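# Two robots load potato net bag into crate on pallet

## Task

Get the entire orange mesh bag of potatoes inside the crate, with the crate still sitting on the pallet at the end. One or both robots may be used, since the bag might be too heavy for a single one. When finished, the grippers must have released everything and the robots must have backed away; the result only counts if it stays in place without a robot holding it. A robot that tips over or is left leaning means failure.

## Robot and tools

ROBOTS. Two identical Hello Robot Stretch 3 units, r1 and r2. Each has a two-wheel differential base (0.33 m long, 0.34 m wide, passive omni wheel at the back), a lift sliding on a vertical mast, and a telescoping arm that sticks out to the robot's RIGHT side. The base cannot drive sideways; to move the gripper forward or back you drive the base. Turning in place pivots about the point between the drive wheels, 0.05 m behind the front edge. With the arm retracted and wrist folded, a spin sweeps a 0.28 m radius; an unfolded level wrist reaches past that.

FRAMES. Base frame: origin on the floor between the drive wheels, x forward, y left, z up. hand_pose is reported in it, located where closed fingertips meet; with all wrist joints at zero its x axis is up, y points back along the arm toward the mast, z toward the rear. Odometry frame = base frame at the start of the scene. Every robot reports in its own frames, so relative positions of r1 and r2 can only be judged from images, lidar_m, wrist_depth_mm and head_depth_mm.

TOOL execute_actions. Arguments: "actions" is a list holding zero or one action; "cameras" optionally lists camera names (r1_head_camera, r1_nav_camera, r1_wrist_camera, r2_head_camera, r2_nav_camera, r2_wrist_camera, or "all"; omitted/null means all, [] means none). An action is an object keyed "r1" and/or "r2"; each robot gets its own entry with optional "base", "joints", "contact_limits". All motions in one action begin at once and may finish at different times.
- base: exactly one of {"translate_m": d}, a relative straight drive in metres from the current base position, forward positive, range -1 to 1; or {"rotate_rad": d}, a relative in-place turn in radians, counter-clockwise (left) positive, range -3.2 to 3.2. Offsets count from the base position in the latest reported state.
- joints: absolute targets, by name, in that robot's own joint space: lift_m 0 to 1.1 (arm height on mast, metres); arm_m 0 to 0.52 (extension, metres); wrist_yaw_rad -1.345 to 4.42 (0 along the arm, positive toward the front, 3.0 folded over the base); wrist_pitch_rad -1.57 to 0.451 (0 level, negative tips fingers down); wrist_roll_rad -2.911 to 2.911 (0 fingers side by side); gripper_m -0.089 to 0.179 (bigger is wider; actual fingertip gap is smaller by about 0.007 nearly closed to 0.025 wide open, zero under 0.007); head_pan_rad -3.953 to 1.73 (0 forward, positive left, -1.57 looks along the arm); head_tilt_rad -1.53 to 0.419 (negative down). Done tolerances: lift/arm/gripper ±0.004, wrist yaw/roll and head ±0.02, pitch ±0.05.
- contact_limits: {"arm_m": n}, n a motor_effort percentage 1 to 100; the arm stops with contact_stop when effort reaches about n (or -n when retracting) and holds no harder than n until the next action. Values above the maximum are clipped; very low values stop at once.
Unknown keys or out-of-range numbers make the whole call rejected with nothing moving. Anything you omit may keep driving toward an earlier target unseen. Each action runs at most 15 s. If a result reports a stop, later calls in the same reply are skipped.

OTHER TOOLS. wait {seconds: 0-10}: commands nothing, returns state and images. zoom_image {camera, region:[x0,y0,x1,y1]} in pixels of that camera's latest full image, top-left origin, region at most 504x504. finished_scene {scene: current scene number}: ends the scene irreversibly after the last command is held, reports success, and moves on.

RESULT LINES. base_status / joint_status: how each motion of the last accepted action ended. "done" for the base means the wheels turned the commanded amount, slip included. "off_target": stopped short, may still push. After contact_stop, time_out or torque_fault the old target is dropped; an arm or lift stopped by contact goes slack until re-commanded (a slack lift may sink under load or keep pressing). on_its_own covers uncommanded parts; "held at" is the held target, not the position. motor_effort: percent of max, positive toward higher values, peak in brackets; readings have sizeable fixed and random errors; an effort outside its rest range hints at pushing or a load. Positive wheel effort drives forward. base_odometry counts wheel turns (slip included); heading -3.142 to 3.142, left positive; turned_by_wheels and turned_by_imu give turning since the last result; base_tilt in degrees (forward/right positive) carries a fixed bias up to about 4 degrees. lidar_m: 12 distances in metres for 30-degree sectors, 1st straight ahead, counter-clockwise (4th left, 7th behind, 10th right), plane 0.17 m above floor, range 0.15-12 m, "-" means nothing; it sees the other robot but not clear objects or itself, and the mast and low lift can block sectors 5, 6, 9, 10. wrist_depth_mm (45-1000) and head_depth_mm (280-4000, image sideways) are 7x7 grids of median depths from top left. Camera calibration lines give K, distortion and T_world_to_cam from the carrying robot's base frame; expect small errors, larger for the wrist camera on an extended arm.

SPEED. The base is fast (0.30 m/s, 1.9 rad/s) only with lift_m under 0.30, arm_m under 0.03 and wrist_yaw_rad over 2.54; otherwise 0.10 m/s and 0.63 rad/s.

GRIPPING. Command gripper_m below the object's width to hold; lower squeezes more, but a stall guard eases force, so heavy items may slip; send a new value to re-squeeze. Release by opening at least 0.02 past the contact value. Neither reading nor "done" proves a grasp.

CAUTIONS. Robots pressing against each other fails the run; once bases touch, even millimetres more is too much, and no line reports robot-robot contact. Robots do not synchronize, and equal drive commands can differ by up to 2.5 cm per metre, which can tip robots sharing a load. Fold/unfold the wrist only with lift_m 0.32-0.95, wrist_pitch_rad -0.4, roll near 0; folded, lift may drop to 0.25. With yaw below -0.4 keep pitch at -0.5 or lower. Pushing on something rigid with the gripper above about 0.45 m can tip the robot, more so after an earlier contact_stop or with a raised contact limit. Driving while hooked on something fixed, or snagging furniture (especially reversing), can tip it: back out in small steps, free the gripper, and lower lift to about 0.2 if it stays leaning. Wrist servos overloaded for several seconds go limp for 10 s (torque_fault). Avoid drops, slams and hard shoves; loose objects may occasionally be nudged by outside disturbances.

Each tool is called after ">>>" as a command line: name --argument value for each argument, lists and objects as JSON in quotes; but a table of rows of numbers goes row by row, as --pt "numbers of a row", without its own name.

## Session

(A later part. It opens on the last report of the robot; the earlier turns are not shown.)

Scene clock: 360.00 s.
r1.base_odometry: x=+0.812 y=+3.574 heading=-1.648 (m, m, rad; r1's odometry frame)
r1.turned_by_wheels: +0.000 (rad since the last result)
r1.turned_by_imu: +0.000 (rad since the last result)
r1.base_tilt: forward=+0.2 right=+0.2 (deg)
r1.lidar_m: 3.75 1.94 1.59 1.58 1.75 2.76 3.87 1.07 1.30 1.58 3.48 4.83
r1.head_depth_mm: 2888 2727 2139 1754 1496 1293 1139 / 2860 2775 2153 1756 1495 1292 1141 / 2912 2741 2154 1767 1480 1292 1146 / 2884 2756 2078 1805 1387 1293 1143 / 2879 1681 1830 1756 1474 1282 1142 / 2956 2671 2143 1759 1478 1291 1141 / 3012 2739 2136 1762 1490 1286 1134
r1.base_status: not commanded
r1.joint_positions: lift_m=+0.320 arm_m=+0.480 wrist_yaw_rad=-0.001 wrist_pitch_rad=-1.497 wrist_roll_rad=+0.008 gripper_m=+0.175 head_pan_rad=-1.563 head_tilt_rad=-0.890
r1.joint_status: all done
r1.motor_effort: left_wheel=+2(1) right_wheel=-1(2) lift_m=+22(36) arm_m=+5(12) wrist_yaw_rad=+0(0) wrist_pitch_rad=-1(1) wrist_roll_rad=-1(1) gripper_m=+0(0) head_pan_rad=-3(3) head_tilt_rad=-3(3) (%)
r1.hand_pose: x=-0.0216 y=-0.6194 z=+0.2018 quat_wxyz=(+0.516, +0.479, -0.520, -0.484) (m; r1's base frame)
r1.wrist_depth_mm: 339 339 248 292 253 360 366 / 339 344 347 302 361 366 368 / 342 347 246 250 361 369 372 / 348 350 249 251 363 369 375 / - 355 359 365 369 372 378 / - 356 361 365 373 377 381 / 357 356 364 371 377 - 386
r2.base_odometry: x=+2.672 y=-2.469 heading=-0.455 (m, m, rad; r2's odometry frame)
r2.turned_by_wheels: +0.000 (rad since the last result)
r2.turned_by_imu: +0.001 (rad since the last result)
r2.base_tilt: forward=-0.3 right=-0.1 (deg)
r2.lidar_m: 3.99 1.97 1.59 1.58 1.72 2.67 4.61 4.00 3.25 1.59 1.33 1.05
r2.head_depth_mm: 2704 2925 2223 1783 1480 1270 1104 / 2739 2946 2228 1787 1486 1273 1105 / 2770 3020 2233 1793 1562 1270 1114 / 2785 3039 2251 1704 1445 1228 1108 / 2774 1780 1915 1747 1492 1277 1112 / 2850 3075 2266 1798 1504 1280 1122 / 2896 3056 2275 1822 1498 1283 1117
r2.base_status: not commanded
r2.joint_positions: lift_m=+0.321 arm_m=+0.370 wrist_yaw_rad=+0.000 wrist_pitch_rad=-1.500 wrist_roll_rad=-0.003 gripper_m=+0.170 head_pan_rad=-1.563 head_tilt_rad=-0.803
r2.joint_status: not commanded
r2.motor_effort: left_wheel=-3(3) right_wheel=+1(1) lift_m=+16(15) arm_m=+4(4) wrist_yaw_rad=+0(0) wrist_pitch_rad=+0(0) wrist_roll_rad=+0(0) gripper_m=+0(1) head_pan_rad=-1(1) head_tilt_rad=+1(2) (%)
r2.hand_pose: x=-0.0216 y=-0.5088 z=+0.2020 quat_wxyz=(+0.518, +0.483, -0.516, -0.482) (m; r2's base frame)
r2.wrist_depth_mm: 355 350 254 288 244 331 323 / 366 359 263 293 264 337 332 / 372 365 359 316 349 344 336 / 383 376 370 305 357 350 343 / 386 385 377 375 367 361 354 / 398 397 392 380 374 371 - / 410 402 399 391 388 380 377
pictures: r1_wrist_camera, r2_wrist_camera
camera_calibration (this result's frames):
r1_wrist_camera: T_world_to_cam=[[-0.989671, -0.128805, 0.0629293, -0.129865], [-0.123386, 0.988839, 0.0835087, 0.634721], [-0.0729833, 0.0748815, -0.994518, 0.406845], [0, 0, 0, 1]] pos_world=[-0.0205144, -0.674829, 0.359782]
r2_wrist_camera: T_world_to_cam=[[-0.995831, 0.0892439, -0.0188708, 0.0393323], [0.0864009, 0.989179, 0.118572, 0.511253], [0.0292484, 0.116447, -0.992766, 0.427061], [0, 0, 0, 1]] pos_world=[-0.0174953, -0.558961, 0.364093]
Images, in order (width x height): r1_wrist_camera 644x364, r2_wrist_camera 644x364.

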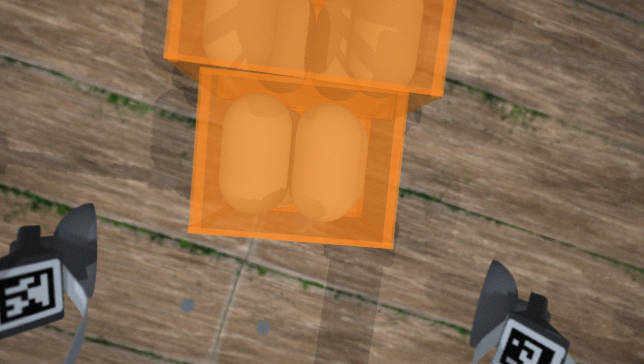

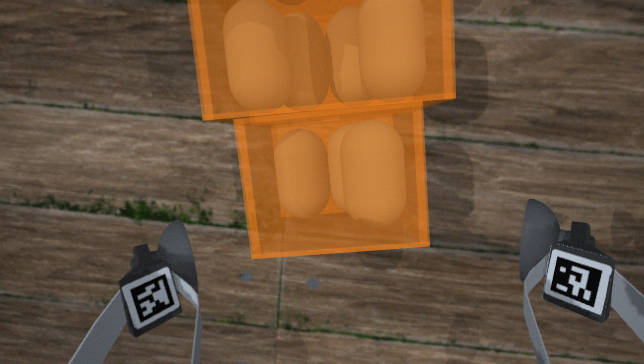

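>>> execute_actions --actions '[{"r1":{"joints":{"arm_m":0.52,"wrist_pitch_rad":-1.42}},"r2":{"joints":{"arm_m":0.40}}}]' --cameras '[]'

>>> execute_actions --actions '[{"r1":{"joints":{"lift_m":0.21}},"r2":{"joints":{"lift_m":0.215}}}]' --cameras '["r1_wrist_camera","r2_wrist_camera"]'

>>> execute_actions --actions '[{"r1":{"joints":{"gripper_m":-0.01}},"r2":{"joints":{"gripper_m":-0.01}}}]' --cameras '[]'

>>> execute_actions --actions '[{"r1":{"joints":{"lift_m":0.62,"arm_m":0.49}},"r2":{"joints":{"lift_m":0.62,"arm_m":0.43}}}]' --cameras '["r1_wrist_camera","r2_wrist_camera","r2_head_camera"]'

Scene clock: 366.03 s.
r1.base_odometry: x=+0.812 y=+3.574 heading=-1.648 (m, m, rad; r1's odometry frame)
r1.turned_by_wheels: +0.000 (rad since the last result)
r1.turned_by_imu: +0.000 (rad since the last result)
r1.base_tilt: forward=+0.1 right=+0.4 (deg)
r1.lidar_m: 3.76 1.93 1.59 1.58 1.74 2.76 3.88 1.06 1.30 1.58 3.47 4.82
r1.head_depth_mm: 2813 2741 2163 1771 1498 1293 1148 / 2902 2747 2136 1763 1484 1295 1144 / 2852 2763 2136 1743 1492 1298 1133 / 2881 2732 2085 1804 1396 1293 1141 / 2860 1665 1816 1719 1460 1295 1139 / 3006 2641 2141 1746 1487 1288 1139 / 2997 2766 2126 1761 1484 1289 1140
r1.base_status: not commanded
r1.joint_positions: lift_m=+0.320 arm_m=+0.520 wrist_yaw_rad=-0.001 wrist_pitch_rad=-1.423 wrist_roll_rad=+0.008 gripper_m=+0.175 head_pan_rad=-1.563 head_tilt_rad=-0.890
r1.joint_status: all done
r1.motor_effort: left_wheel=+1(1) right_wheel=-1(1) lift_m=+23(23) arm_m=+5(6) wrist_yaw_rad=+0(1) wrist_pitch_rad=+1(1) wrist_roll_rad=-1(1) gripper_m=+0(0) head_pan_rad=-3(3) head_tilt_rad=-3(3) (%)
r1.hand_pose: x=-0.0216 y=-0.6784 z=+0.2021 quat_wxyz=(+0.533, +0.460, -0.538, -0.464) (m; r1's base frame)
r1.wrist_depth_mm: 348 354 357 307 283 378 385 / 349 352 259 316 374 380 386 / 346 352 260 304 369 378 383 / 346 353 355 314 370 374 381 / - 349 249 254 368 375 381 / - 351 353 259 370 376 380 / 345 349 353 359 364 - 381
r2.base_odometry: x=+2.672 y=-2.469 heading=-0.455 (m, m, rad; r2's odometry frame)
r2.turned_by_wheels: +0.000 (rad since the last result)
r2.turned_by_imu: +0.001 (rad since the last result)
r2.base_tilt: forward=-0.3 right=-0.1 (deg)
r2.lidar_m: 4.01 1.97 1.59 1.57 1.73 2.66 4.64 4.04 3.24 1.60 1.33 1.05
r2.head_depth_mm: 2718 2941 2251 1782 1485 1271 1107 / 2733 2974 2247 1794 1484 1271 1106 / 2768 2997 2254 1786 1523 1274 1112 / 2780 2989 2253 1735 1438 1228 1110 / 2785 1797 1903 1752 1494 1276 1116 / 2838 3068 2261 1804 1500 1283 1115 / 2840 3078 2301 1817 1508 1288 1118
r2.base_status: not commanded
r2.joint_positions: lift_m=+0.321 arm_m=+0.400 wrist_yaw_rad=+0.000 wrist_pitch_rad=-1.500 wrist_roll_rad=-0.003 gripper_m=+0.170 head_pan_rad=-1.563 head_tilt_rad=-0.803
r2.joint_status: all done
r2.motor_effort: left_wheel=-3(3) right_wheel=+1(1) lift_m=+15(15) arm_m=+4(7) wrist_yaw_rad=+1(0) wrist_pitch_rad=+0(0) wrist_roll_rad=+0(0) gripper_m=+1(1) head_pan_rad=-2(2) head_tilt_rad=+1(2) (%)
r2.hand_pose: x=-0.0216 y=-0.5388 z=+0.2020 quat_wxyz=(+0.518, +0.483, -0.516, -0.482) (m; r2's base frame)
r2.wrist_depth_mm: 357 347 343 298 335 329 323 / 364 360 260 291 249 336 333 / 372 367 358 306 349 344 343 / 381 378 371 308 355 355 349 / 389 383 379 321 361 365 352 / 400 394 391 382 374 369 - / 411 406 396 388 388 379 373
pictures: none
No camera images: the call's "cameras" was empty. Leave "cameras" out to get every camera's image.

Scene clock: 367.87 s.
r1.base_odometry: x=+0.812 y=+3.574 heading=-1.647 (m, m, rad; r1's odometry frame)
r1.turned_by_wheels: +0.000 (rad since the last result)
r1.turned_by_imu: +0.000 (rad since the last result)
r1.base_tilt: forward=+0.0 right=+0.4 (deg)
r1.lidar_m: 3.76 1.94 1.58 1.58 1.75 2.77 3.87 1.06 1.30 1.58 3.47 4.83
r1.head_depth_mm: 2835 2749 2165 1758 1491 1297 1143 / 2818 2754 2165 1768 1498 1292 1144 / 2897 2746 2132 1757 1506 1298 1143 / 2946 2765 2082 1708 1357 1292 1138 / 2862 1799 1817 1665 1459 1295 1141 / 2935 2717 2144 1750 1494 1290 1137 / 2963 2744 2119 1750 1488 1290 1139
r1.base_status: not commanded
r1.joint_positions: lift_m=+0.210 arm_m=+0.520 wrist_yaw_rad=-0.001 wrist_pitch_rad=-1.423 wrist_roll_rad=+0.008 gripper_m=+0.175 head_pan_rad=-1.563 head_tilt_rad=-0.890
r1.joint_status: all done
r1.motor_effort: left_wheel=+2(2) right_wheel=-2(2) lift_m=+20(22) arm_m=+5(5) wrist_yaw_rad=+1(0) wrist_pitch_rad=+1(1) wrist_roll_rad=-1(1) gripper_m=-2(2) head_pan_rad=-3(2) head_tilt_rad=-3(3) (%)
r1.hand_pose: x=-0.0216 y=-0.6784 z=+0.0922 quat_wxyz=(+0.533, +0.460, -0.538, -0.464) (m; r1's base frame)
r1.wrist_depth_mm: 242 144 154 204 150 263 268 / 242 143 157 195 149 262 266 / 242 244 192 198 152 261 266 / 241 243 200 251 256 262 266 / - 241 139 141 256 260 265 / - 242 139 138 255 260 265 / 239 146 140 138 254 - 264
r2.base_odometry: x=+2.672 y=-2.469 heading=-0.455 (m, m, rad; r2's odometry frame)
r2.turned_by_wheels: +0.000 (rad since the last result)
r2.turned_by_imu: +0.001 (rad since the last result)
r2.base_tilt: forward=-0.3 right=+0.0 (deg)
r2.lidar_m: 3.97 1.97 1.59 1.58 1.72 2.66 4.62 4.03 3.23 1.60 1.33 1.05
r2.head_depth_mm: 2750 2967 2248 1778 1474 1271 1106 / 2746 2984 2246 1794 1486 1276 1105 / 2739 3022 2242 1801 1536 1277 1112 / 2776 3003 2262 1756 1450 1225 1118 / 2795 2897 1846 1701 1491 1284 1114 / 2808 3086 2260 1796 1501 1283 1115 / 2885 3053 2270 1811 1497 1285 1121
r2.base_status: not commanded
r2.joint_positions: lift_m=+0.216 arm_m=+0.400 wrist_yaw_rad=+0.000 wrist_pitch_rad=-1.500 wrist_roll_rad=-0.003 gripper_m=+0.170 head_pan_rad=-1.563 head_tilt_rad=-0.803
r2.joint_status: all done
r2.motor_effort: left_wheel=-2(3) right_wheel=-1(1) lift_m=+14(14) arm_m=+4(4) wrist_yaw_rad=+0(0) wrist_pitch_rad=+0(0) wrist_roll_rad=+0(0) gripper_m=-3(2) head_pan_rad=-2(2) head_tilt_rad=+2(1) (%)
r2.hand_pose: x=-0.0216 y=-0.5388 z=+0.0970 quat_wxyz=(+0.518, +0.483, -0.516, -0.482) (m; r2's base frame)
r2.wrist_depth_mm: 253 248 151 191 143 233 233 / 260 256 153 194 146 240 239 / 265 261 164 213 193 244 242 / 272 269 261 212 162 251 249 / 276 276 268 208 151 260 252 / 285 284 278 220 154 265 - / 294 286 283 278 274 270 268
pictures: r1_wrist_camera, r2_wrist_camera
camera_calibration (this result's frames):
r1_wrist_camera: T_world_to_cam=[[-0.989658, -0.12385, 0.0723742, -0.128104], [-0.123445, 0.9923, 0.0100555, 0.711403], [-0.0730624, 0.00101729, -0.997327, 0.252398], [0, 0, 0, 1]] pos_world=[-0.0205186, -0.722048, 0.253842]
r2_wrist_camera: T_world_to_cam=[[-0.995831, 0.0892388, -0.0188713, 0.0400264], [0.0863958, 0.98918, 0.118568, 0.553378], [0.0292479, 0.116443, -0.992767, 0.326349], [0, 0, 0, 1]] pos_world=[-0.0174951, -0.588964, 0.259131]
Images, in order (width x height): r1_wrist_camera 644x364, r2_wrist_camera 644x364.

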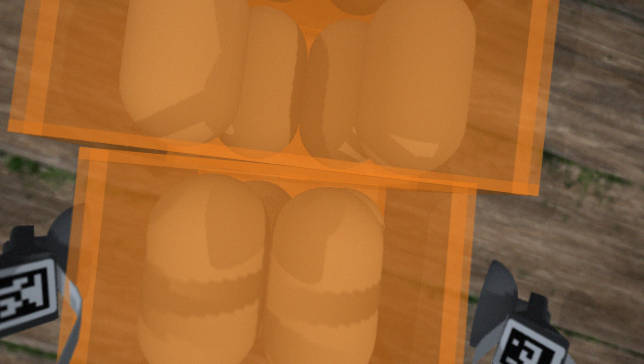

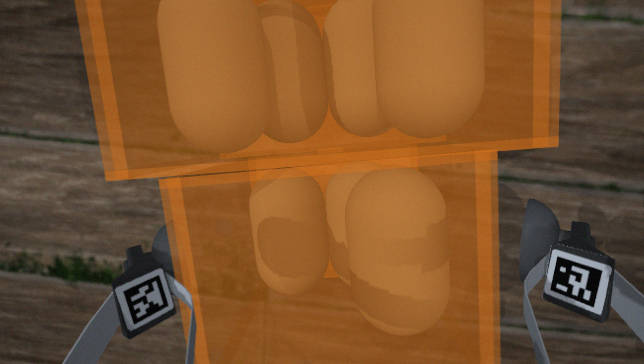

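Scene clock: 370.50 s.
r1.base_odometry: x=+0.812 y=+3.574 heading=-1.647 (m, m, rad; r1's odometry frame)
r1.turned_by_wheels: +0.000 (rad since the last result)
r1.turned_by_imu: +0.001 (rad since the last result)
r1.base_tilt: forward=+0.1 right=+0.3 (deg)
r1.lidar_m: 3.74 1.93 1.59 1.58 1.74 2.77 3.87 1.07 1.30 1.59 3.48 4.81
r1.head_depth_mm: 2818 2747 2162 1759 1500 1289 1155 / 2850 2751 2146 1756 1494 1293 1140 / 2904 2769 2147 1754 1504 1290 1142 / 2916 2775 2059 1704 1300 1291 1141 / 2841 1784 1822 1666 1458 1280 1141 / 2971 2713 2138 1759 1493 1292 1140 / 3013 2757 2151 1745 1498 1298 1145
r1.base_status: not commanded
r1.joint_positions: lift_m=+0.210 arm_m=+0.520 wrist_yaw_rad=+0.001 wrist_pitch_rad=-1.425 wrist_roll_rad=+0.006 gripper_m=+0.011 head_pan_rad=-1.563 head_tilt_rad=-0.890
r1.joint_status: gripper_m off_target (ended at +0.011, target -0.010)
r1.motor_effort: left_wheel=+8(9) right_wheel=-11(12) lift_m=+21(20) arm_m=+5(5) wrist_yaw_rad=-1(1) wrist_pitch_rad=+2(1) wrist_roll_rad=+0(0) gripper_m=-100(100) head_pan_rad=-3(3) head_tilt_rad=-3(4) (%)
r1.hand_pose: x=-0.0216 y=-0.6778 z=+0.0921 quat_wxyz=(+0.534, +0.461, -0.536, -0.464) (m; r1's base frame)
r1.wrist_depth_mm: 245 151 155 216 154 265 270 / 245 148 157 197 152 264 270 / 245 246 193 199 154 263 268 / 243 247 197 253 258 264 268 / 244 246 140 144 259 263 267 / - 145 140 141 256 263 267 / 241 244 141 141 258 262 265
r2.base_odometry: x=+2.672 y=-2.469 heading=-0.455 (m, m, rad; r2's odometry frame)
r2.turned_by_wheels: +0.000 (rad since the last result)
r2.turned_by_imu: +0.001 (rad since the last result)
r2.base_tilt: forward=-0.3 right=+0.0 (deg)
r2.lidar_m: 3.99 1.97 1.59 1.58 1.72 2.67 4.62 4.03 3.24 1.60 1.33 1.06
r2.head_depth_mm: 2716 2911 2229 1785 1484 1269 1109 / 2733 2967 2242 1792 1484 1266 1114 / 2745 2985 2255 1787 1524 1267 1113 / 2818 3019 2239 1744 1443 1216 1117 / 2776 2900 1835 1701 1485 1282 1117 / 2812 3072 2262 1799 1499 1276 1121 / 2877 3074 2279 1816 1502 1287 1118
r2.base_status: not commanded
r2.joint_positions: lift_m=+0.216 arm_m=+0.400 wrist_yaw_rad=+0.000 wrist_pitch_rad=-1.501 wrist_roll_rad=-0.006 gripper_m=-0.007 head_pan_rad=-1.563 head_tilt_rad=-0.803
r2.joint_status: all done
r2.motor_effort: left_wheel=+3(4) right_wheel=-6(6) lift_m=+15(15) arm_m=+4(4) wrist_yaw_rad=+1(0) wrist_pitch_rad=+0(1) wrist_roll_rad=+1(1) gripper_m=-66(98) head_pan_rad=-3(2) head_tilt_rad=+2(1) (%)
r2.hand_pose: x=-0.0216 y=-0.5384 z=+0.0970 quat_wxyz=(+0.519, +0.484, -0.515, -0.481) (m; r2's base frame)
r2.wrist_depth_mm: 251 249 150 191 144 233 231 / 258 257 153 194 149 240 237 / 265 261 163 217 214 245 245 / 273 268 262 212 156 253 248 / 279 274 270 207 149 256 253 / 283 284 279 272 153 266 258 / 292 288 281 282 273 268 272
pictures: none
No camera images: the call's "cameras" was empty. Leave "cameras" out to get every camera's image.

Scene clock: 375.07 s.
r1.base_odometry: x=+0.812 y=+3.574 heading=-1.647 (m, m, rad; r1's odometry frame)
r1.turned_by_wheels: +0.000 (rad since the last result)
r1.turned_by_imu: +0.000 (rad since the last result)
r1.base_tilt: forward=+0.2 right=+0.3 (deg)
r1.lidar_m: 3.75 1.94 1.59 1.58 1.75 2.76 3.88 1.06 1.30 1.58 3.48 4.82
r1.head_depth_mm: 2824 2741 2152 1750 1494 1292 1164 / 2822 2777 2142 1763 1520 - - / 2867 2738 2227 1755 1490 1275 1139 / 2879 2768 2204 1114 1420 1297 1141 / 1463 1106 1850 1442 1485 1291 1140 / 2991 2683 2138 1757 1489 1287 1144 / 3019 2715 2136 1761 1484 1284 1142
r1.base_status: not commanded
r1.joint_positions: lift_m=+0.619 arm_m=+0.491 wrist_yaw_rad=+0.001 wrist_pitch_rad=-1.378 wrist_roll_rad=+0.005 gripper_m=+0.022 head_pan_rad=-1.563 head_tilt_rad=-0.890
r1.joint_status: all done
r1.on_its_own: gripper_m is held at +0.019, not at your -0.010, by its stall guard, which is still easing
r1.motor_effort: left_wheel=+4(8) right_wheel=-4(11) lift_m=+59(62) arm_m=-9(9) wrist_yaw_rad=-3(2) wrist_pitch_rad=-12(13) wrist_roll_rad=+0(1) gripper_m=-63(100) head_pan_rad=-3(3) head_tilt_rad=-3(3) (%)
r1.hand_pose: x=-0.0216 y=-0.6610 z=+0.5016 quat_wxyz=(+0.545, +0.449, -0.546, -0.451) (m; r1's base frame)
r1.wrist_depth_mm: 661 659 223 266 232 721 740 / 642 652 190 285 205 715 727 / 642 649 188 235 188 710 721 / 640 648 226 231 687 696 714 / 629 645 152 159 676 696 707 / - 632 147 151 665 687 698 / 622 629 144 147 669 695 693
r2.base_odometry: x=+2.672 y=-2.469 heading=-0.455 (m, m, rad; r2's odometry frame)
r2.turned_by_wheels: +0.000 (rad since the last result)
r2.turned_by_imu: +0.001 (rad since the last result)
r2.base_tilt: forward=-0.3 right=+0.1 (deg)
r2.lidar_m: 3.98 1.97 1.59 1.58 1.72 2.67 4.62 4.04 3.24 1.60 1.33 1.05
r2.head_depth_mm: 2739 2966 2242 1788 1476 1262 1129 / 2740 2964 2228 1795 1523 - 1109 / 2761 3000 2249 - 1434 1271 1110 / 2796 2992 2167 - 997 1281 1115 / 2635 1615 1919 1700 1486 1277 1112 / 2786 3076 2289 1812 1495 1276 1124 / 2866 3095 2276 1816 1511 1294 1115
r2.base_status: not commanded
r2.joint_positions: lift_m=+0.619 arm_m=+0.430 wrist_yaw_rad=+0.003 wrist_pitch_rad=-1.450 wrist_roll_rad=-0.012 gripper_m=+0.027 head_pan_rad=-1.563 head_tilt_rad=-0.803
r2.joint_status: all done
r2.on_its_own: gripper_m is held at +0.024, not at your -0.010, by its stall guard, which is still easing
r2.motor_effort: left_wheel=+1(4) right_wheel=-3(6) lift_m=+51(52) arm_m=+0(6) wrist_yaw_rad=-3(3) wrist_pitch_rad=-14(17) wrist_roll_rad=+3(3) gripper_m=-47(66) head_pan_rad=-2(3) head_tilt_rad=+1(1) (%)
r2.hand_pose: x=-0.0216 y=-0.5819 z=+0.5003 quat_wxyz=(+0.533, +0.472, -0.525, -0.466) (m; r2's base frame)
r2.wrist_depth_mm: 645 648 215 257 185 591 589 / 664 648 188 235 175 617 610 / 684 666 187 224 218 609 616 / 685 650 664 237 170 623 623 / 687 695 673 210 154 640 626 / 709 684 685 212 155 655 638 / 718 698 686 675 664 654 656
pictures: r1_wrist_camera, r2_head_camera (sideways: a quarter turn clockwise sets it upright), r2_wrist_camera
camera_calibration (this result's frames):
r1_wrist_camera: T_world_to_cam=[[-0.988883, -0.126256, 0.0785454, -0.160202], [-0.129253, 0.991018, -0.0343055, 0.711315], [-0.0735087, -0.0440764, -0.99632, 0.630403], [0, 0, 0, 1]] pos_world=[-0.0201411, -0.697367, 0.665068]
r2_head_camera: T_world_to_cam=[[0.0575253, 0.717479, -0.694201, 0.920375], [0.998245, -0.051152, 0.0298528, -0.0457472], [-0.0140911, -0.6947, -0.719162, 0.896098], [0, 0, 0, 1]] pos_world=[0.00534907, -0.0401704, 1.28473]
r2_wrist_camera: T_world_to_cam=[[-0.996784, 0.0769861, -0.0222589, 0.0460504], [0.0752845, 0.994758, 0.0691967, 0.575951], [0.0274694, 0.0672984, -0.997355, 0.705418], [0, 0, 0, 1]] pos_world=[-0.0168352, -0.623951, 0.664723]
Images, in order (width x height): r1_wrist_camera 644x364, r2_head_camera 896x504, r2_wrist_camera 644x364.

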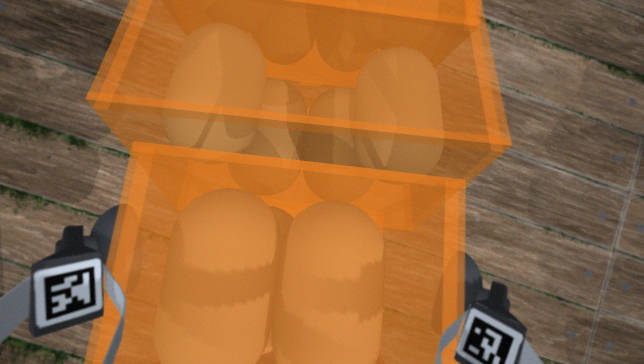

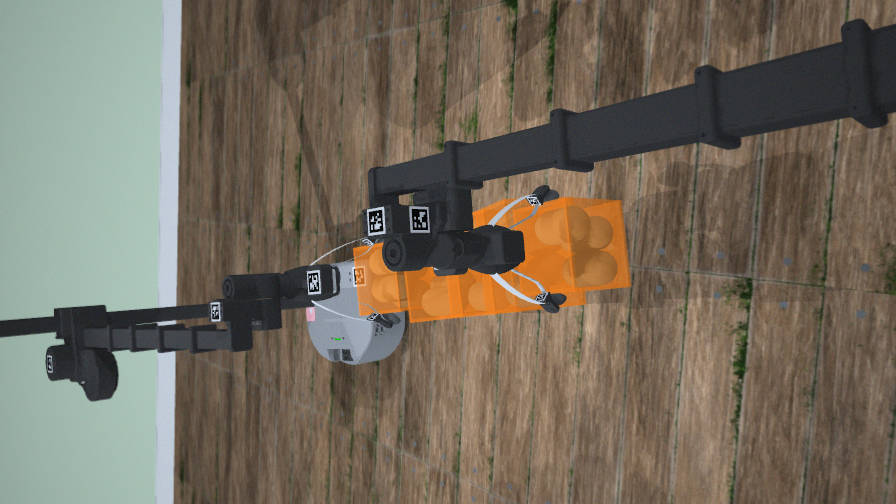

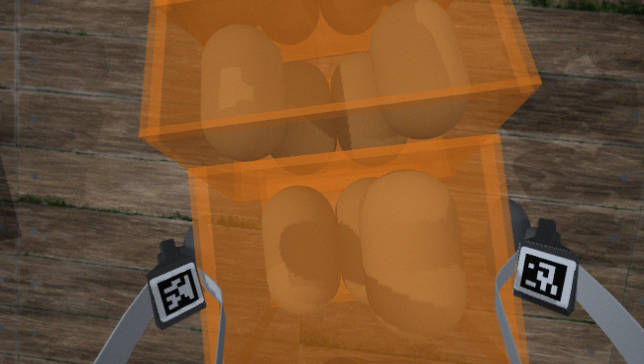

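>>> execute_actions --actions '[{"r1":{"base":{"translate_m":-0.6},"joints":{"gripper_m":-0.03}},"r2":{"base":{"translate_m":0.6},"joints":{"gripper_m":-0.03}}}]' --cameras '[]'

>>> execute_actions --actions '[{"r1":{"base":{"translate_m":-0.4},"joints":{"gripper_m":-0.02}},"r2":{"base":{"translate_m":0.4},"joints":{"gripper_m":-0.02}}}]' --cameras '["r1_head_camera","r2_head_camera","r1_nav_camera"]'

Scene clock: 385.07 s.
r1.base_odometry: x=+0.858 y=+4.172 heading=-1.647 (m, m, rad; r1's odometry frame)
r1.turned_by_wheels: +0.000 (rad since the last result)
r1.turned_by_imu: +0.005 (rad since the last result)
r1.base_tilt: forward=+0.1 right=+0.5 (deg)
r1.lidar_m: 3.96 2.06 1.69 1.69 1.87 2.95 3.29 0.64 0.58 1.57 3.37 5.33
r1.head_depth_mm: 2737 2768 2142 1520 1337 1131 1050 / 2790 2771 2152 1477 1269 - - / 2756 2764 2224 1667 1497 1275 1150 / 2834 2738 2209 1119 1419 1293 1144 / 1468 1070 1839 1443 1455 1293 1141 / 2842 2641 2121 1760 1482 1285 1143 / 2882 2756 2146 1757 1481 1290 1136
r1.base_status: done
r1.joint_positions: lift_m=+0.619 arm_m=+0.491 wrist_yaw_rad=+0.001 wrist_pitch_rad=-1.397 wrist_roll_rad=+0.004 gripper_m=+0.010 head_pan_rad=-1.563 head_tilt_rad=-0.890
r1.joint_status: gripper_m off_target (ended at +0.010, target -0.030)
r1.on_its_own: gripper_m is held at +0.007, not at your -0.030, by its stall guard, which is still easing
r1.motor_effort: left_wheel=+3(5) right_wheel=-3(10) lift_m=+60(60) arm_m=-8(9) wrist_yaw_rad=-1(2) wrist_pitch_rad=-6(11) wrist_roll_rad=+1(1) gripper_m=-69(100) head_pan_rad=-3(3) head_tilt_rad=-4(3) (%)
r1.hand_pose: x=-0.0216 y=-0.6562 z=+0.5012 quat_wxyz=(+0.541, +0.454, -0.542, -0.456) (m; r1's base frame)
r1.wrist_depth_mm: 643 649 225 265 230 562 421 / 641 646 192 291 207 556 419 / 642 645 187 237 190 548 435 / 636 646 227 233 674 537 431 / 632 649 153 159 671 532 425 / - 640 148 152 679 492 420 / 627 630 144 147 666 450 418
r2.base_odometry: x=+3.211 y=-2.733 heading=-0.455 (m, m, rad; r2's odometry frame)
r2.turned_by_wheels: +0.000 (rad since the last result)
r2.turned_by_imu: +0.000 (rad since the last result)
r2.base_tilt: forward=-0.3 right=+0.0 (deg)
r2.lidar_m: 3.59 1.85 1.50 1.49 1.63 2.52 5.23 4.13 3.33 1.58 0.63 0.75
r2.head_depth_mm: 2812 3004 2247 1781 1485 1264 1129 / 2807 3015 2258 1788 1516 - 1111 / 2846 3014 2236 1685 1445 1276 1108 / 2875 3057 2150 - 964 1275 1117 / 1547 1624 1865 1695 1482 1270 1115 / 2790 3046 2266 1673 1382 1184 1099 / 2945 3042 2273 1538 1357 1137 1098
r2.base_status: done
r2.joint_positions: lift_m=+0.619 arm_m=+0.430 wrist_yaw_rad=+0.003 wrist_pitch_rad=-1.470 wrist_roll_rad=-0.013 gripper_m=+0.015 head_pan_rad=-1.563 head_tilt_rad=-0.803
r2.joint_status: gripper_m off_target (ended at +0.015, target -0.030)
r2.on_its_own: gripper_m is held at +0.012, not at your -0.030, by its stall guard, which is still easing
r2.motor_effort: left_wheel=+2(10) right_wheel=-3(4) lift_m=+51(51) arm_m=+0(1) wrist_yaw_rad=-4(3) wrist_pitch_rad=-8(15) wrist_roll_rad=+4(4) gripper_m=-56(98) head_pan_rad=-3(2) head_tilt_rad=+1(2) (%)
r2.hand_pose: x=-0.0216 y=-0.5769 z=+0.5002 quat_wxyz=(+0.529, +0.478, -0.520, -0.470) (m; r2's base frame)
r2.wrist_depth_mm: 389 522 218 259 188 591 588 / 398 526 189 236 175 619 591 / 466 495 186 225 198 617 610 / 550 510 648 234 172 627 628 / 567 553 672 210 155 634 646 / 590 590 691 209 154 649 651 / 724 706 710 708 168 667 649
pictures: none
No camera images: the call's "cameras" was empty. Leave "cameras" out to get every camera's image.

Scene clock: 390.23 s.
r1.base_odometry: x=+0.889 y=+4.571 heading=-1.647 (m, m, rad; r1's odometry frame)
r1.turned_by_wheels: +0.000 (rad since the last result)
r1.turned_by_imu: +0.003 (rad since the last result)
r1.base_tilt: forward=+0.3 right=+0.2 (deg)
r1.lidar_m: 4.10 2.14 1.77 1.75 1.94 2.94 2.92 3.22 0.47 0.44 3.29 5.23
r1.head_depth_mm: 2663 2748 2152 1670 1379 1230 1050 / 2684 2737 2165 1641 1260 - - / 2707 2734 2203 1500 1333 1132 1067 / 2721 2725 2206 1155 1280 1124 1031 / 1463 1043 1790 1243 1380 1231 1107 / 2791 2635 2129 1766 1481 1296 1136 / 2832 2741 2125 1762 1485 1287 1141
r1.base_status: done
r1.joint_positions: lift_m=+0.619 arm_m=+0.491 wrist_yaw_rad=+0.001 wrist_pitch_rad=-1.413 wrist_roll_rad=+0.004 gripper_m=+0.017 head_pan_rad=-1.563 head_tilt_rad=-0.890
r1.joint_status: gripper_m off_target (ended at +0.017, target -0.020)
r1.on_its_own: gripper_m is held at +0.015, not at your -0.020, by its stall guard, which is still easing
r1.motor_effort: left_wheel=+3(3) right_wheel=-3(11) lift_m=+60(60) arm_m=-7(8) wrist_yaw_rad=-2(3) wrist_pitch_rad=-2(6) wrist_roll_rad=+1(1) gripper_m=-27(100) head_pan_rad=-3(3) head_tilt_rad=-3(3) (%)
r1.hand_pose: x=-0.0216 y=-0.6520 z=+0.5009 quat_wxyz=(+0.537, +0.458, -0.538, -0.460) (m; r1's base frame)
r1.wrist_depth_mm: 638 659 223 264 230 560 424 / 634 646 193 289 207 560 416 / 634 644 186 236 191 547 411 / 643 645 225 232 543 540 428 / 625 651 153 160 544 531 423 / - 644 148 152 543 491 420 / 634 641 143 147 538 451 417
r2.base_odometry: x=+3.570 y=-2.908 heading=-0.454 (m, m, rad; r2's odometry frame)
r2.turned_by_wheels: +0.000 (rad since the last result)
r2.turned_by_imu: +0.000 (rad since the last result)
r2.base_tilt: forward=-0.3 right=-0.1 (deg)
r2.lidar_m: 3.18 1.79 1.44 1.43 1.56 2.41 5.61 4.21 3.39 0.54 0.55 3.24
r2.head_depth_mm: 2861 3028 2214 1774 1485 1264 1125 / 2857 3009 2241 1789 1511 - 1109 / 2901 3006 2236 1703 1419 1198 1109 / 2906 3024 2170 - 967 1154 1105 / 2802 1571 1835 1482 1333 1128 1096 / 2831 3137 2249 1519 1318 1131 1082 / 2990 3095 2267 1697 1409 1226 1080
r2.base_status: done
r2.joint_positions: lift_m=+0.619 arm_m=+0.430 wrist_yaw_rad=+0.003 wrist_pitch_rad=-1.485 wrist_roll_rad=-0.014 gripper_m=+0.014 head_pan_rad=-1.563 head_tilt_rad=-0.803
r2.joint_status: gripper_m off_target (ended at +0.014, target -0.020)
r2.on_its_own: gripper_m is held at +0.011, not at your -0.020, by its stall guard, which is still easing
r2.motor_effort: left_wheel=+1(9) right_wheel=-3(4) lift_m=+51(51) arm_m=+0(0) wrist_yaw_rad=-4(4) wrist_pitch_rad=-4(9) wrist_roll_rad=+4(4) gripper_m=-56(98) head_pan_rad=-3(3) head_tilt_rad=+1(1) (%)
r2.hand_pose: x=-0.0216 y=-0.5730 z=+0.5002 quat_wxyz=(+0.525, +0.482, -0.516, -0.474) (m; r2's base frame)
r2.wrist_depth_mm: 384 511 221 258 189 591 578 / 390 517 190 238 177 594 593 / 474 508 187 225 193 613 606 / 557 479 526 233 174 635 624 / 582 434 519 211 155 658 637 / 605 601 584 210 154 657 654 / 729 714 712 709 160 678 671
pictures: r1_head_camera (sideways: a quarter turn clockwise sets it upright), r1_nav_camera (sideways: a quarter turn counterclockwise sets it upright), r2_head_camera (sideways: a quarter turn clockwise sets it upright)
camera_calibration (this result's frames):
r1_head_camera: T_world_to_cam=[[0.0415204, 0.727027, -0.685352, 0.910579], [0.998269, -0.0587898, -0.00188703, -0.00140591], [-0.0416636, -0.684088, -0.728209, 0.905753], [0, 0, 0, 1]] pos_world=[0.00133287, -0.0424839, 1.28364]
r1_nav_camera: T_world_to_cam=[[-0.0469866, -0.821661, 0.568036, -0.697289], [-0.99834, 0.0196603, -0.0541418, 0.127155], [0.0333184, -0.569637, -0.821221, 1.01809], [0, 0, 0, 1]] pos_world=[0.0602593, 0.00450847, 1.23905]
r2_head_camera: T_world_to_cam=[[0.0575255, 0.717479, -0.694201, 0.920375], [0.998245, -0.0511524, 0.0298527, -0.0457472], [-0.0140913, -0.6947, -0.719162, 0.896098], [0, 0, 0, 1]] pos_world=[0.00534905, -0.0401704, 1.28473]
Images, in order (width x height): r1_head_camera 896x504, r1_nav_camera 672x504, r2_head_camera 896x504.

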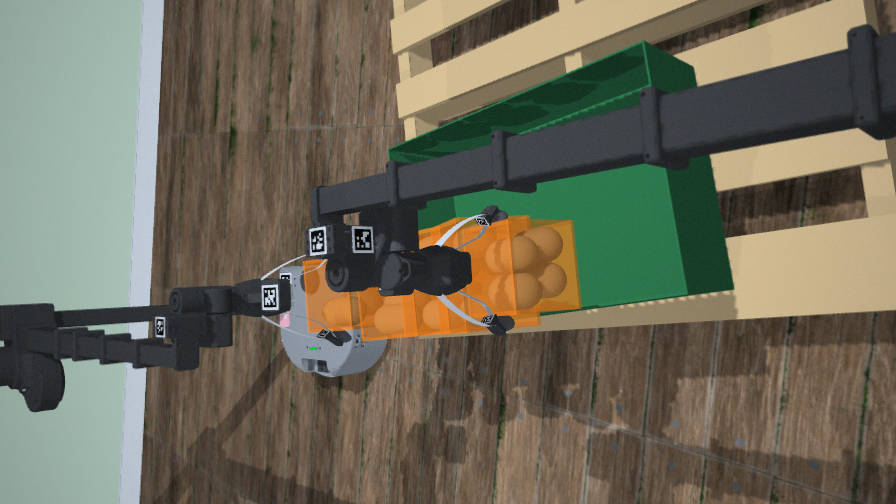

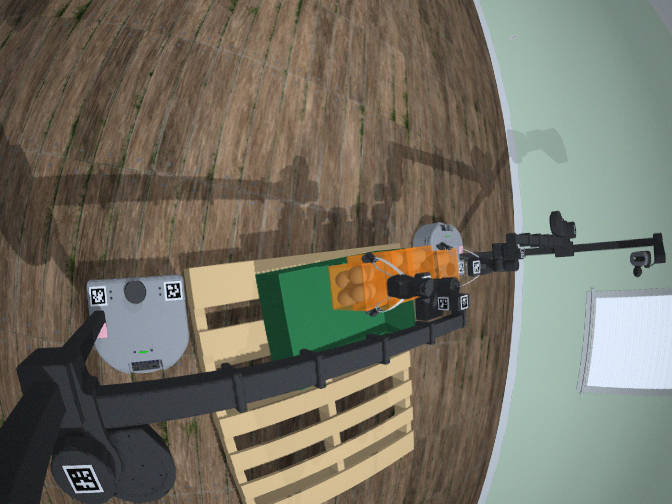

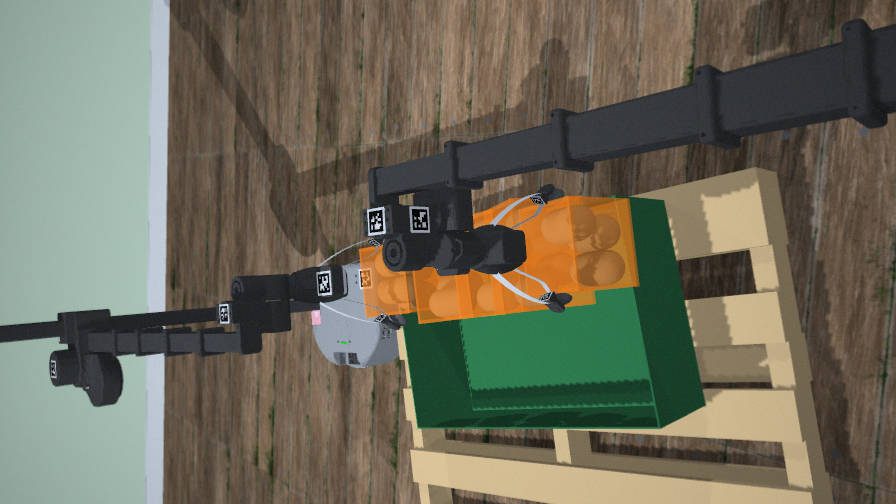

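>>> execute_actions --actions '[{"r1":{"base":{"translate_m":-0.15},"joints":{"gripper_m":-0.03,"arm_m":0.43}},"r2":{"base":{"translate_m":0.15},"joints":{"gripper_m":-0.03,"arm_m":0.52}}}]' --cameras '[]'

>>> execute_actions --actions '[{"r1":{"joints":{"lift_m":0.5}},"r2":{"joints":{"lift_m":0.5}}}]' --cameras '["r1_head_camera","r2_head_camera","r1_wrist_camera","r2_wrist_camera"]'

Scene clock: 401.60 s.
r1.base_odometry: x=+0.900 y=+4.721 heading=-1.647 (m, m, rad; r1's odometry frame)
r1.turned_by_wheels: +0.000 (rad since the last result)
r1.turned_by_imu: +0.002 (rad since the last result)
r1.base_tilt: forward=+0.1 right=+0.2 (deg)
r1.lidar_m: 4.17 2.18 1.79 1.78 1.98 2.79 2.77 3.08 0.49 0.46 0.46 5.17
r1.head_depth_mm: 2647 2767 2162 1696 1411 1214 1067 / 2661 2727 2151 1674 1378 - - / 2708 2755 2216 1524 1306 1150 1107 / 2718 2722 2125 - 970 1126 1048 / 1441 986 1201 1224 1279 1124 1068 / 2648 2632 2131 1632 1396 1191 1051 / 2800 2744 2135 1749 1491 1285 1142
r1.base_status: done
r1.joint_positions: lift_m=+0.619 arm_m=+0.430 wrist_yaw_rad=+0.001 wrist_pitch_rad=-1.454 wrist_roll_rad=+0.004 gripper_m=-0.022 head_pan_rad=-1.563 head_tilt_rad=-0.890
r1.joint_status: gripper_m off_target (ended at -0.022, target -0.030); the others done
r1.motor_effort: left_wheel=+1(2) right_wheel=-1(7) lift_m=+60(60) arm_m=-4(7) wrist_yaw_rad=-2(1) wrist_pitch_rad=+10(10) wrist_roll_rad=+1(1) gripper_m=-100(100) head_pan_rad=-3(3) head_tilt_rad=-3(3) (%)
r1.hand_pose: x=-0.0216 y=-0.5811 z=+0.5004 quat_wxyz=(+0.528, +0.469, -0.529, -0.471) (m; r1's base frame)
r1.wrist_depth_mm: 626 423 229 263 225 552 561 / 630 401 198 525 211 553 577 / 631 380 186 242 195 557 565 / 639 442 226 235 403 557 567 / 632 494 155 162 483 558 566 / - 390 149 153 474 558 574 / 637 361 143 146 401 696 568
r2.base_odometry: x=+3.705 y=-2.974 heading=-0.454 (m, m, rad; r2's odometry frame)
r2.turned_by_wheels: +0.000 (rad since the last result)
r2.turned_by_imu: +0.002 (rad since the last result)
r2.base_tilt: forward=-0.2 right=+0.0 (deg)
r2.lidar_m: 3.05 1.77 1.42 1.41 1.54 2.37 5.79 4.23 0.57 0.52 3.69 3.08
r2.head_depth_mm: 2884 2984 2225 1787 1481 1264 1123 / 2893 3039 2231 1792 1515 - 1110 / 2916 3004 2323 1567 1304 1170 1110 / 2953 3038 2332 1187 1072 1134 1094 / 2783 1243 1926 1487 1340 1139 1078 / 2834 3092 2277 1726 1408 1229 1083 / 3024 3059 2295 1715 1403 1234 1082
r2.base_status: done
r2.joint_positions: lift_m=+0.619 arm_m=+0.520 wrist_yaw_rad=+0.003 wrist_pitch_rad=-1.521 wrist_roll_rad=-0.014 gripper_m=-0.021 head_pan_rad=-1.563 head_tilt_rad=-0.803
r2.joint_status: gripper_m off_target (ended at -0.021, target -0.030); the others done
r2.on_its_own: gripper_m is held at -0.024, not at your -0.030, by its stall guard, which is still easing
r2.motor_effort: left_wheel=+1(7) right_wheel=-1(4) lift_m=+51(51) arm_m=+5(5) wrist_yaw_rad=-4(3) wrist_pitch_rad=+6(6) wrist_roll_rad=+4(4) gripper_m=-70(98) head_pan_rad=-3(3) head_tilt_rad=+1(1) (%)
r2.hand_pose: x=-0.0217 y=-0.6532 z=+0.5005 quat_wxyz=(+0.516, +0.492, -0.508, -0.484) (m; r2's base frame)
r2.wrist_depth_mm: 572 504 218 256 191 375 577 / 533 515 193 237 177 370 584 / 555 535 185 225 192 410 614 / 556 554 433 239 228 432 639 / 567 577 445 210 155 389 629 / 602 673 419 208 152 553 657 / 637 725 736 694 699 685 692
pictures: none
No camera images: the call's "cameras" was empty. Leave "cameras" out to get every camera's image.

Scene clock: 403.53 s.
r1.base_odometry: x=+0.900 y=+4.721 heading=-1.647 (m, m, rad; r1's odometry frame)
r1.turned_by_wheels: +0.000 (rad since the last result)
r1.turned_by_imu: +0.000 (rad since the last result)
r1.base_tilt: forward=+0.2 right=+0.3 (deg)
r1.lidar_m: 4.15 2.18 1.79 1.78 1.97 2.79 2.78 3.05 0.49 0.46 0.46 5.20
r1.head_depth_mm: 2631 2737 2143 1673 1414 1214 1067 / 2667 2733 2161 1672 1366 1250 1163 / 2675 2754 2156 1684 1369 1204 1126 / 2713 2765 2083 1388 1044 1127 1047 / 2599 1739 1109 1442 1288 1124 1069 / 2665 2741 2152 1633 1394 1185 1044 / 2807 2738 2146 1751 1482 1292 1145
r1.base_status: not commanded
r1.joint_positions: lift_m=+0.500 arm_m=+0.430 wrist_yaw_rad=+0.001 wrist_pitch_rad=-1.454 wrist_roll_rad=+0.004 gripper_m=-0.013 head_pan_rad=-1.563 head_tilt_rad=-0.890
r1.joint_status: all done
r1.on_its_own: gripper_m is held at -0.017, not at your -0.030, by its stall guard, which is still easing
r1.motor_effort: left_wheel=+1(1) right_wheel=-1(1) lift_m=+39(52) arm_m=-4(4) wrist_yaw_rad=-2(2) wrist_pitch_rad=+9(10) wrist_roll_rad=+1(1) gripper_m=-80(100) head_pan_rad=-3(3) head_tilt_rad=-3(3) (%)
r1.hand_pose: x=-0.0216 y=-0.5812 z=+0.3812 quat_wxyz=(+0.528, +0.469, -0.529, -0.471) (m; r1's base frame)
r1.wrist_depth_mm: 291 398 228 261 226 317 435 / 294 399 197 408 212 310 435 / 298 381 187 241 195 306 437 / 303 400 226 235 209 301 439 / 291 403 155 162 423 297 433 / - 391 149 153 421 275 438 / 282 301 143 146 329 251 559
r2.base_odometry: x=+3.705 y=-2.974 heading=-0.454 (m, m, rad; r2's odometry frame)
r2.turned_by_wheels: +0.000 (rad since the last result)
r2.turned_by_imu: +0.000 (rad since the last result)
r2.base_tilt: forward=-0.3 right=+0.0 (deg)
r2.lidar_m: 3.05 1.77 1.42 1.41 1.54 2.37 5.78 4.22 0.57 0.52 3.69 3.08
r2.head_depth_mm: 2867 3003 2236 1782 1481 1269 1111 / 2885 2989 2225 1784 1478 1256 - / 2917 3045 2239 1829 1282 1195 1110 / 2953 3042 2159 1489 1133 1130 1094 / 2818 1716 1783 1496 1325 1128 1082 / 2989 2892 2266 1742 1425 1224 1076 / 3020 3071 2278 1722 1408 1234 1081
r2.base_status: not commanded
r2.joint_positions: lift_m=+0.500 arm_m=+0.520 wrist_yaw_rad=+0.003 wrist_pitch_rad=-1.521 wrist_roll_rad=-0.014 gripper_m=-0.005 head_pan_rad=-1.563 head_tilt_rad=-0.803
r2.joint_status: all done
r2.on_its_own: gripper_m is held at -0.008, not at your -0.030, by its stall guard, which is still easing
r2.motor_effort: left_wheel=+0(0) right_wheel=-1(2) lift_m=+28(43) arm_m=+5(5) wrist_yaw_rad=-3(3) wrist_pitch_rad=+6(7) wrist_roll_rad=+4(4) gripper_m=-63(70) head_pan_rad=-2(3) head_tilt_rad=+2(1) (%)
r2.hand_pose: x=-0.0217 y=-0.6532 z=+0.3816 quat_wxyz=(+0.517, +0.492, -0.508, -0.484) (m; r2's base frame)
r2.wrist_depth_mm: 397 306 216 255 191 367 248 / 411 291 194 239 177 381 256 / 425 280 186 225 192 390 264 / 497 282 415 241 228 397 276 / 555 286 426 211 156 394 280 / 529 459 371 209 153 275 260 / 495 467 294 267 242 349 570
pictures: r1_head_camera (sideways: a quarter turn clockwise sets it upright), r1_wrist_camera, r2_head_camera (sideways: a quarter turn clockwise sets it upright), r2_wrist_camera
camera_calibration (this result's frames):
r1_head_camera: T_world_to_cam=[[0.0415205, 0.727027, -0.685352, 0.910579], [0.998269, -0.05879, -0.00188703, -0.00140591], [-0.0416638, -0.684088, -0.728209, 0.905753], [0, 0, 0, 1]] pos_world=[0.00133286, -0.0424839, 1.28364]
r1_wrist_camera: T_world_to_cam=[[-0.988785, -0.132483, 0.0689408, -0.140642], [-0.12989, 0.990687, 0.0408442, 0.599173], [-0.0737099, 0.0314315, -0.996784, 0.558002], [0, 0, 0, 1]] pos_world=[-0.0201077, -0.629764, 0.541431]
r2_head_camera: T_world_to_cam=[[0.0575363, 0.717457, -0.694222, 0.920402], [0.998244, -0.0511662, 0.0298545, -0.0457494], [-0.0141014, -0.694721, -0.719141, 0.896072], [0, 0, 0, 1]] pos_world=[0.00534846, -0.0401708, 1.28473]
r2_wrist_camera: T_world_to_cam=[[-0.996981, 0.0758877, -0.0164592, 0.0459082], [0.0728646, 0.987531, 0.13955, 0.623482], [0.0268441, 0.137929, -0.990078, 0.635157], [0, 0, 0, 1]] pos_world=[-0.0167104, -0.706798, 0.542604]
Images, in order (width x height): r1_head_camera 896x504, r1_wrist_camera 644x364, r2_head_camera 896x504, r2_wrist_camera 644x364.

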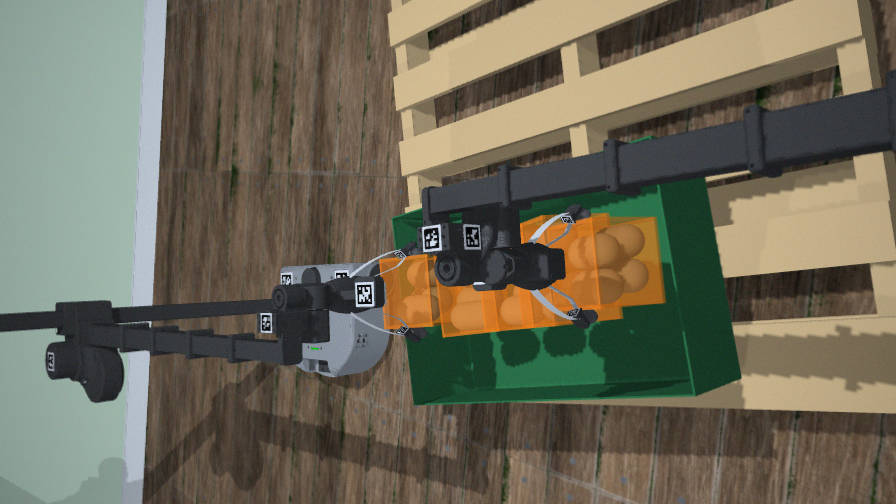

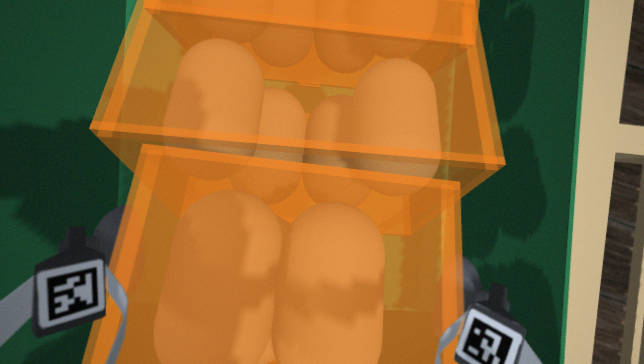

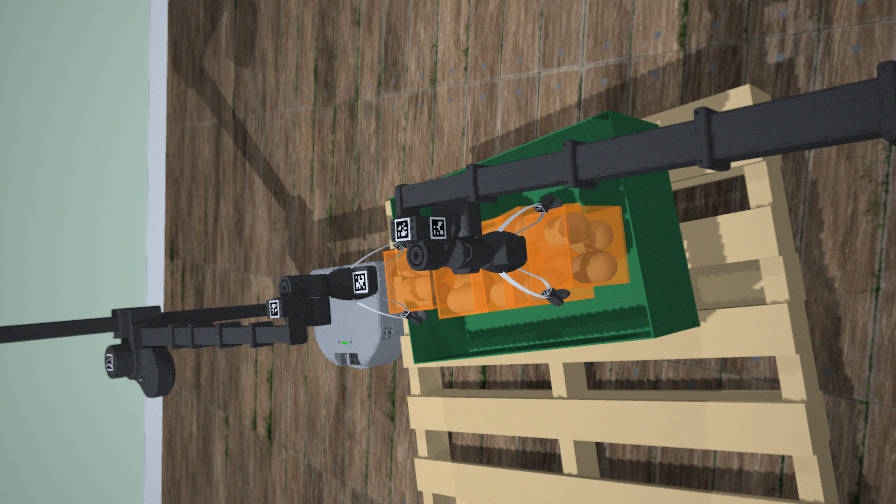

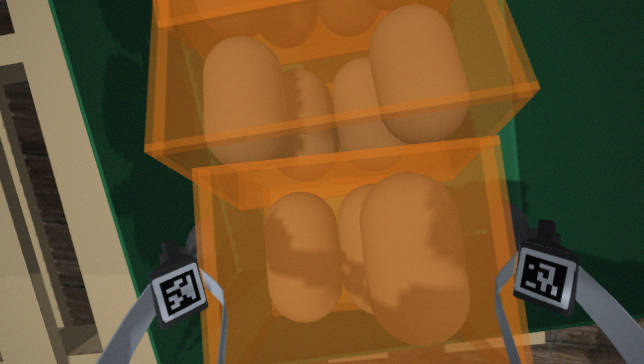

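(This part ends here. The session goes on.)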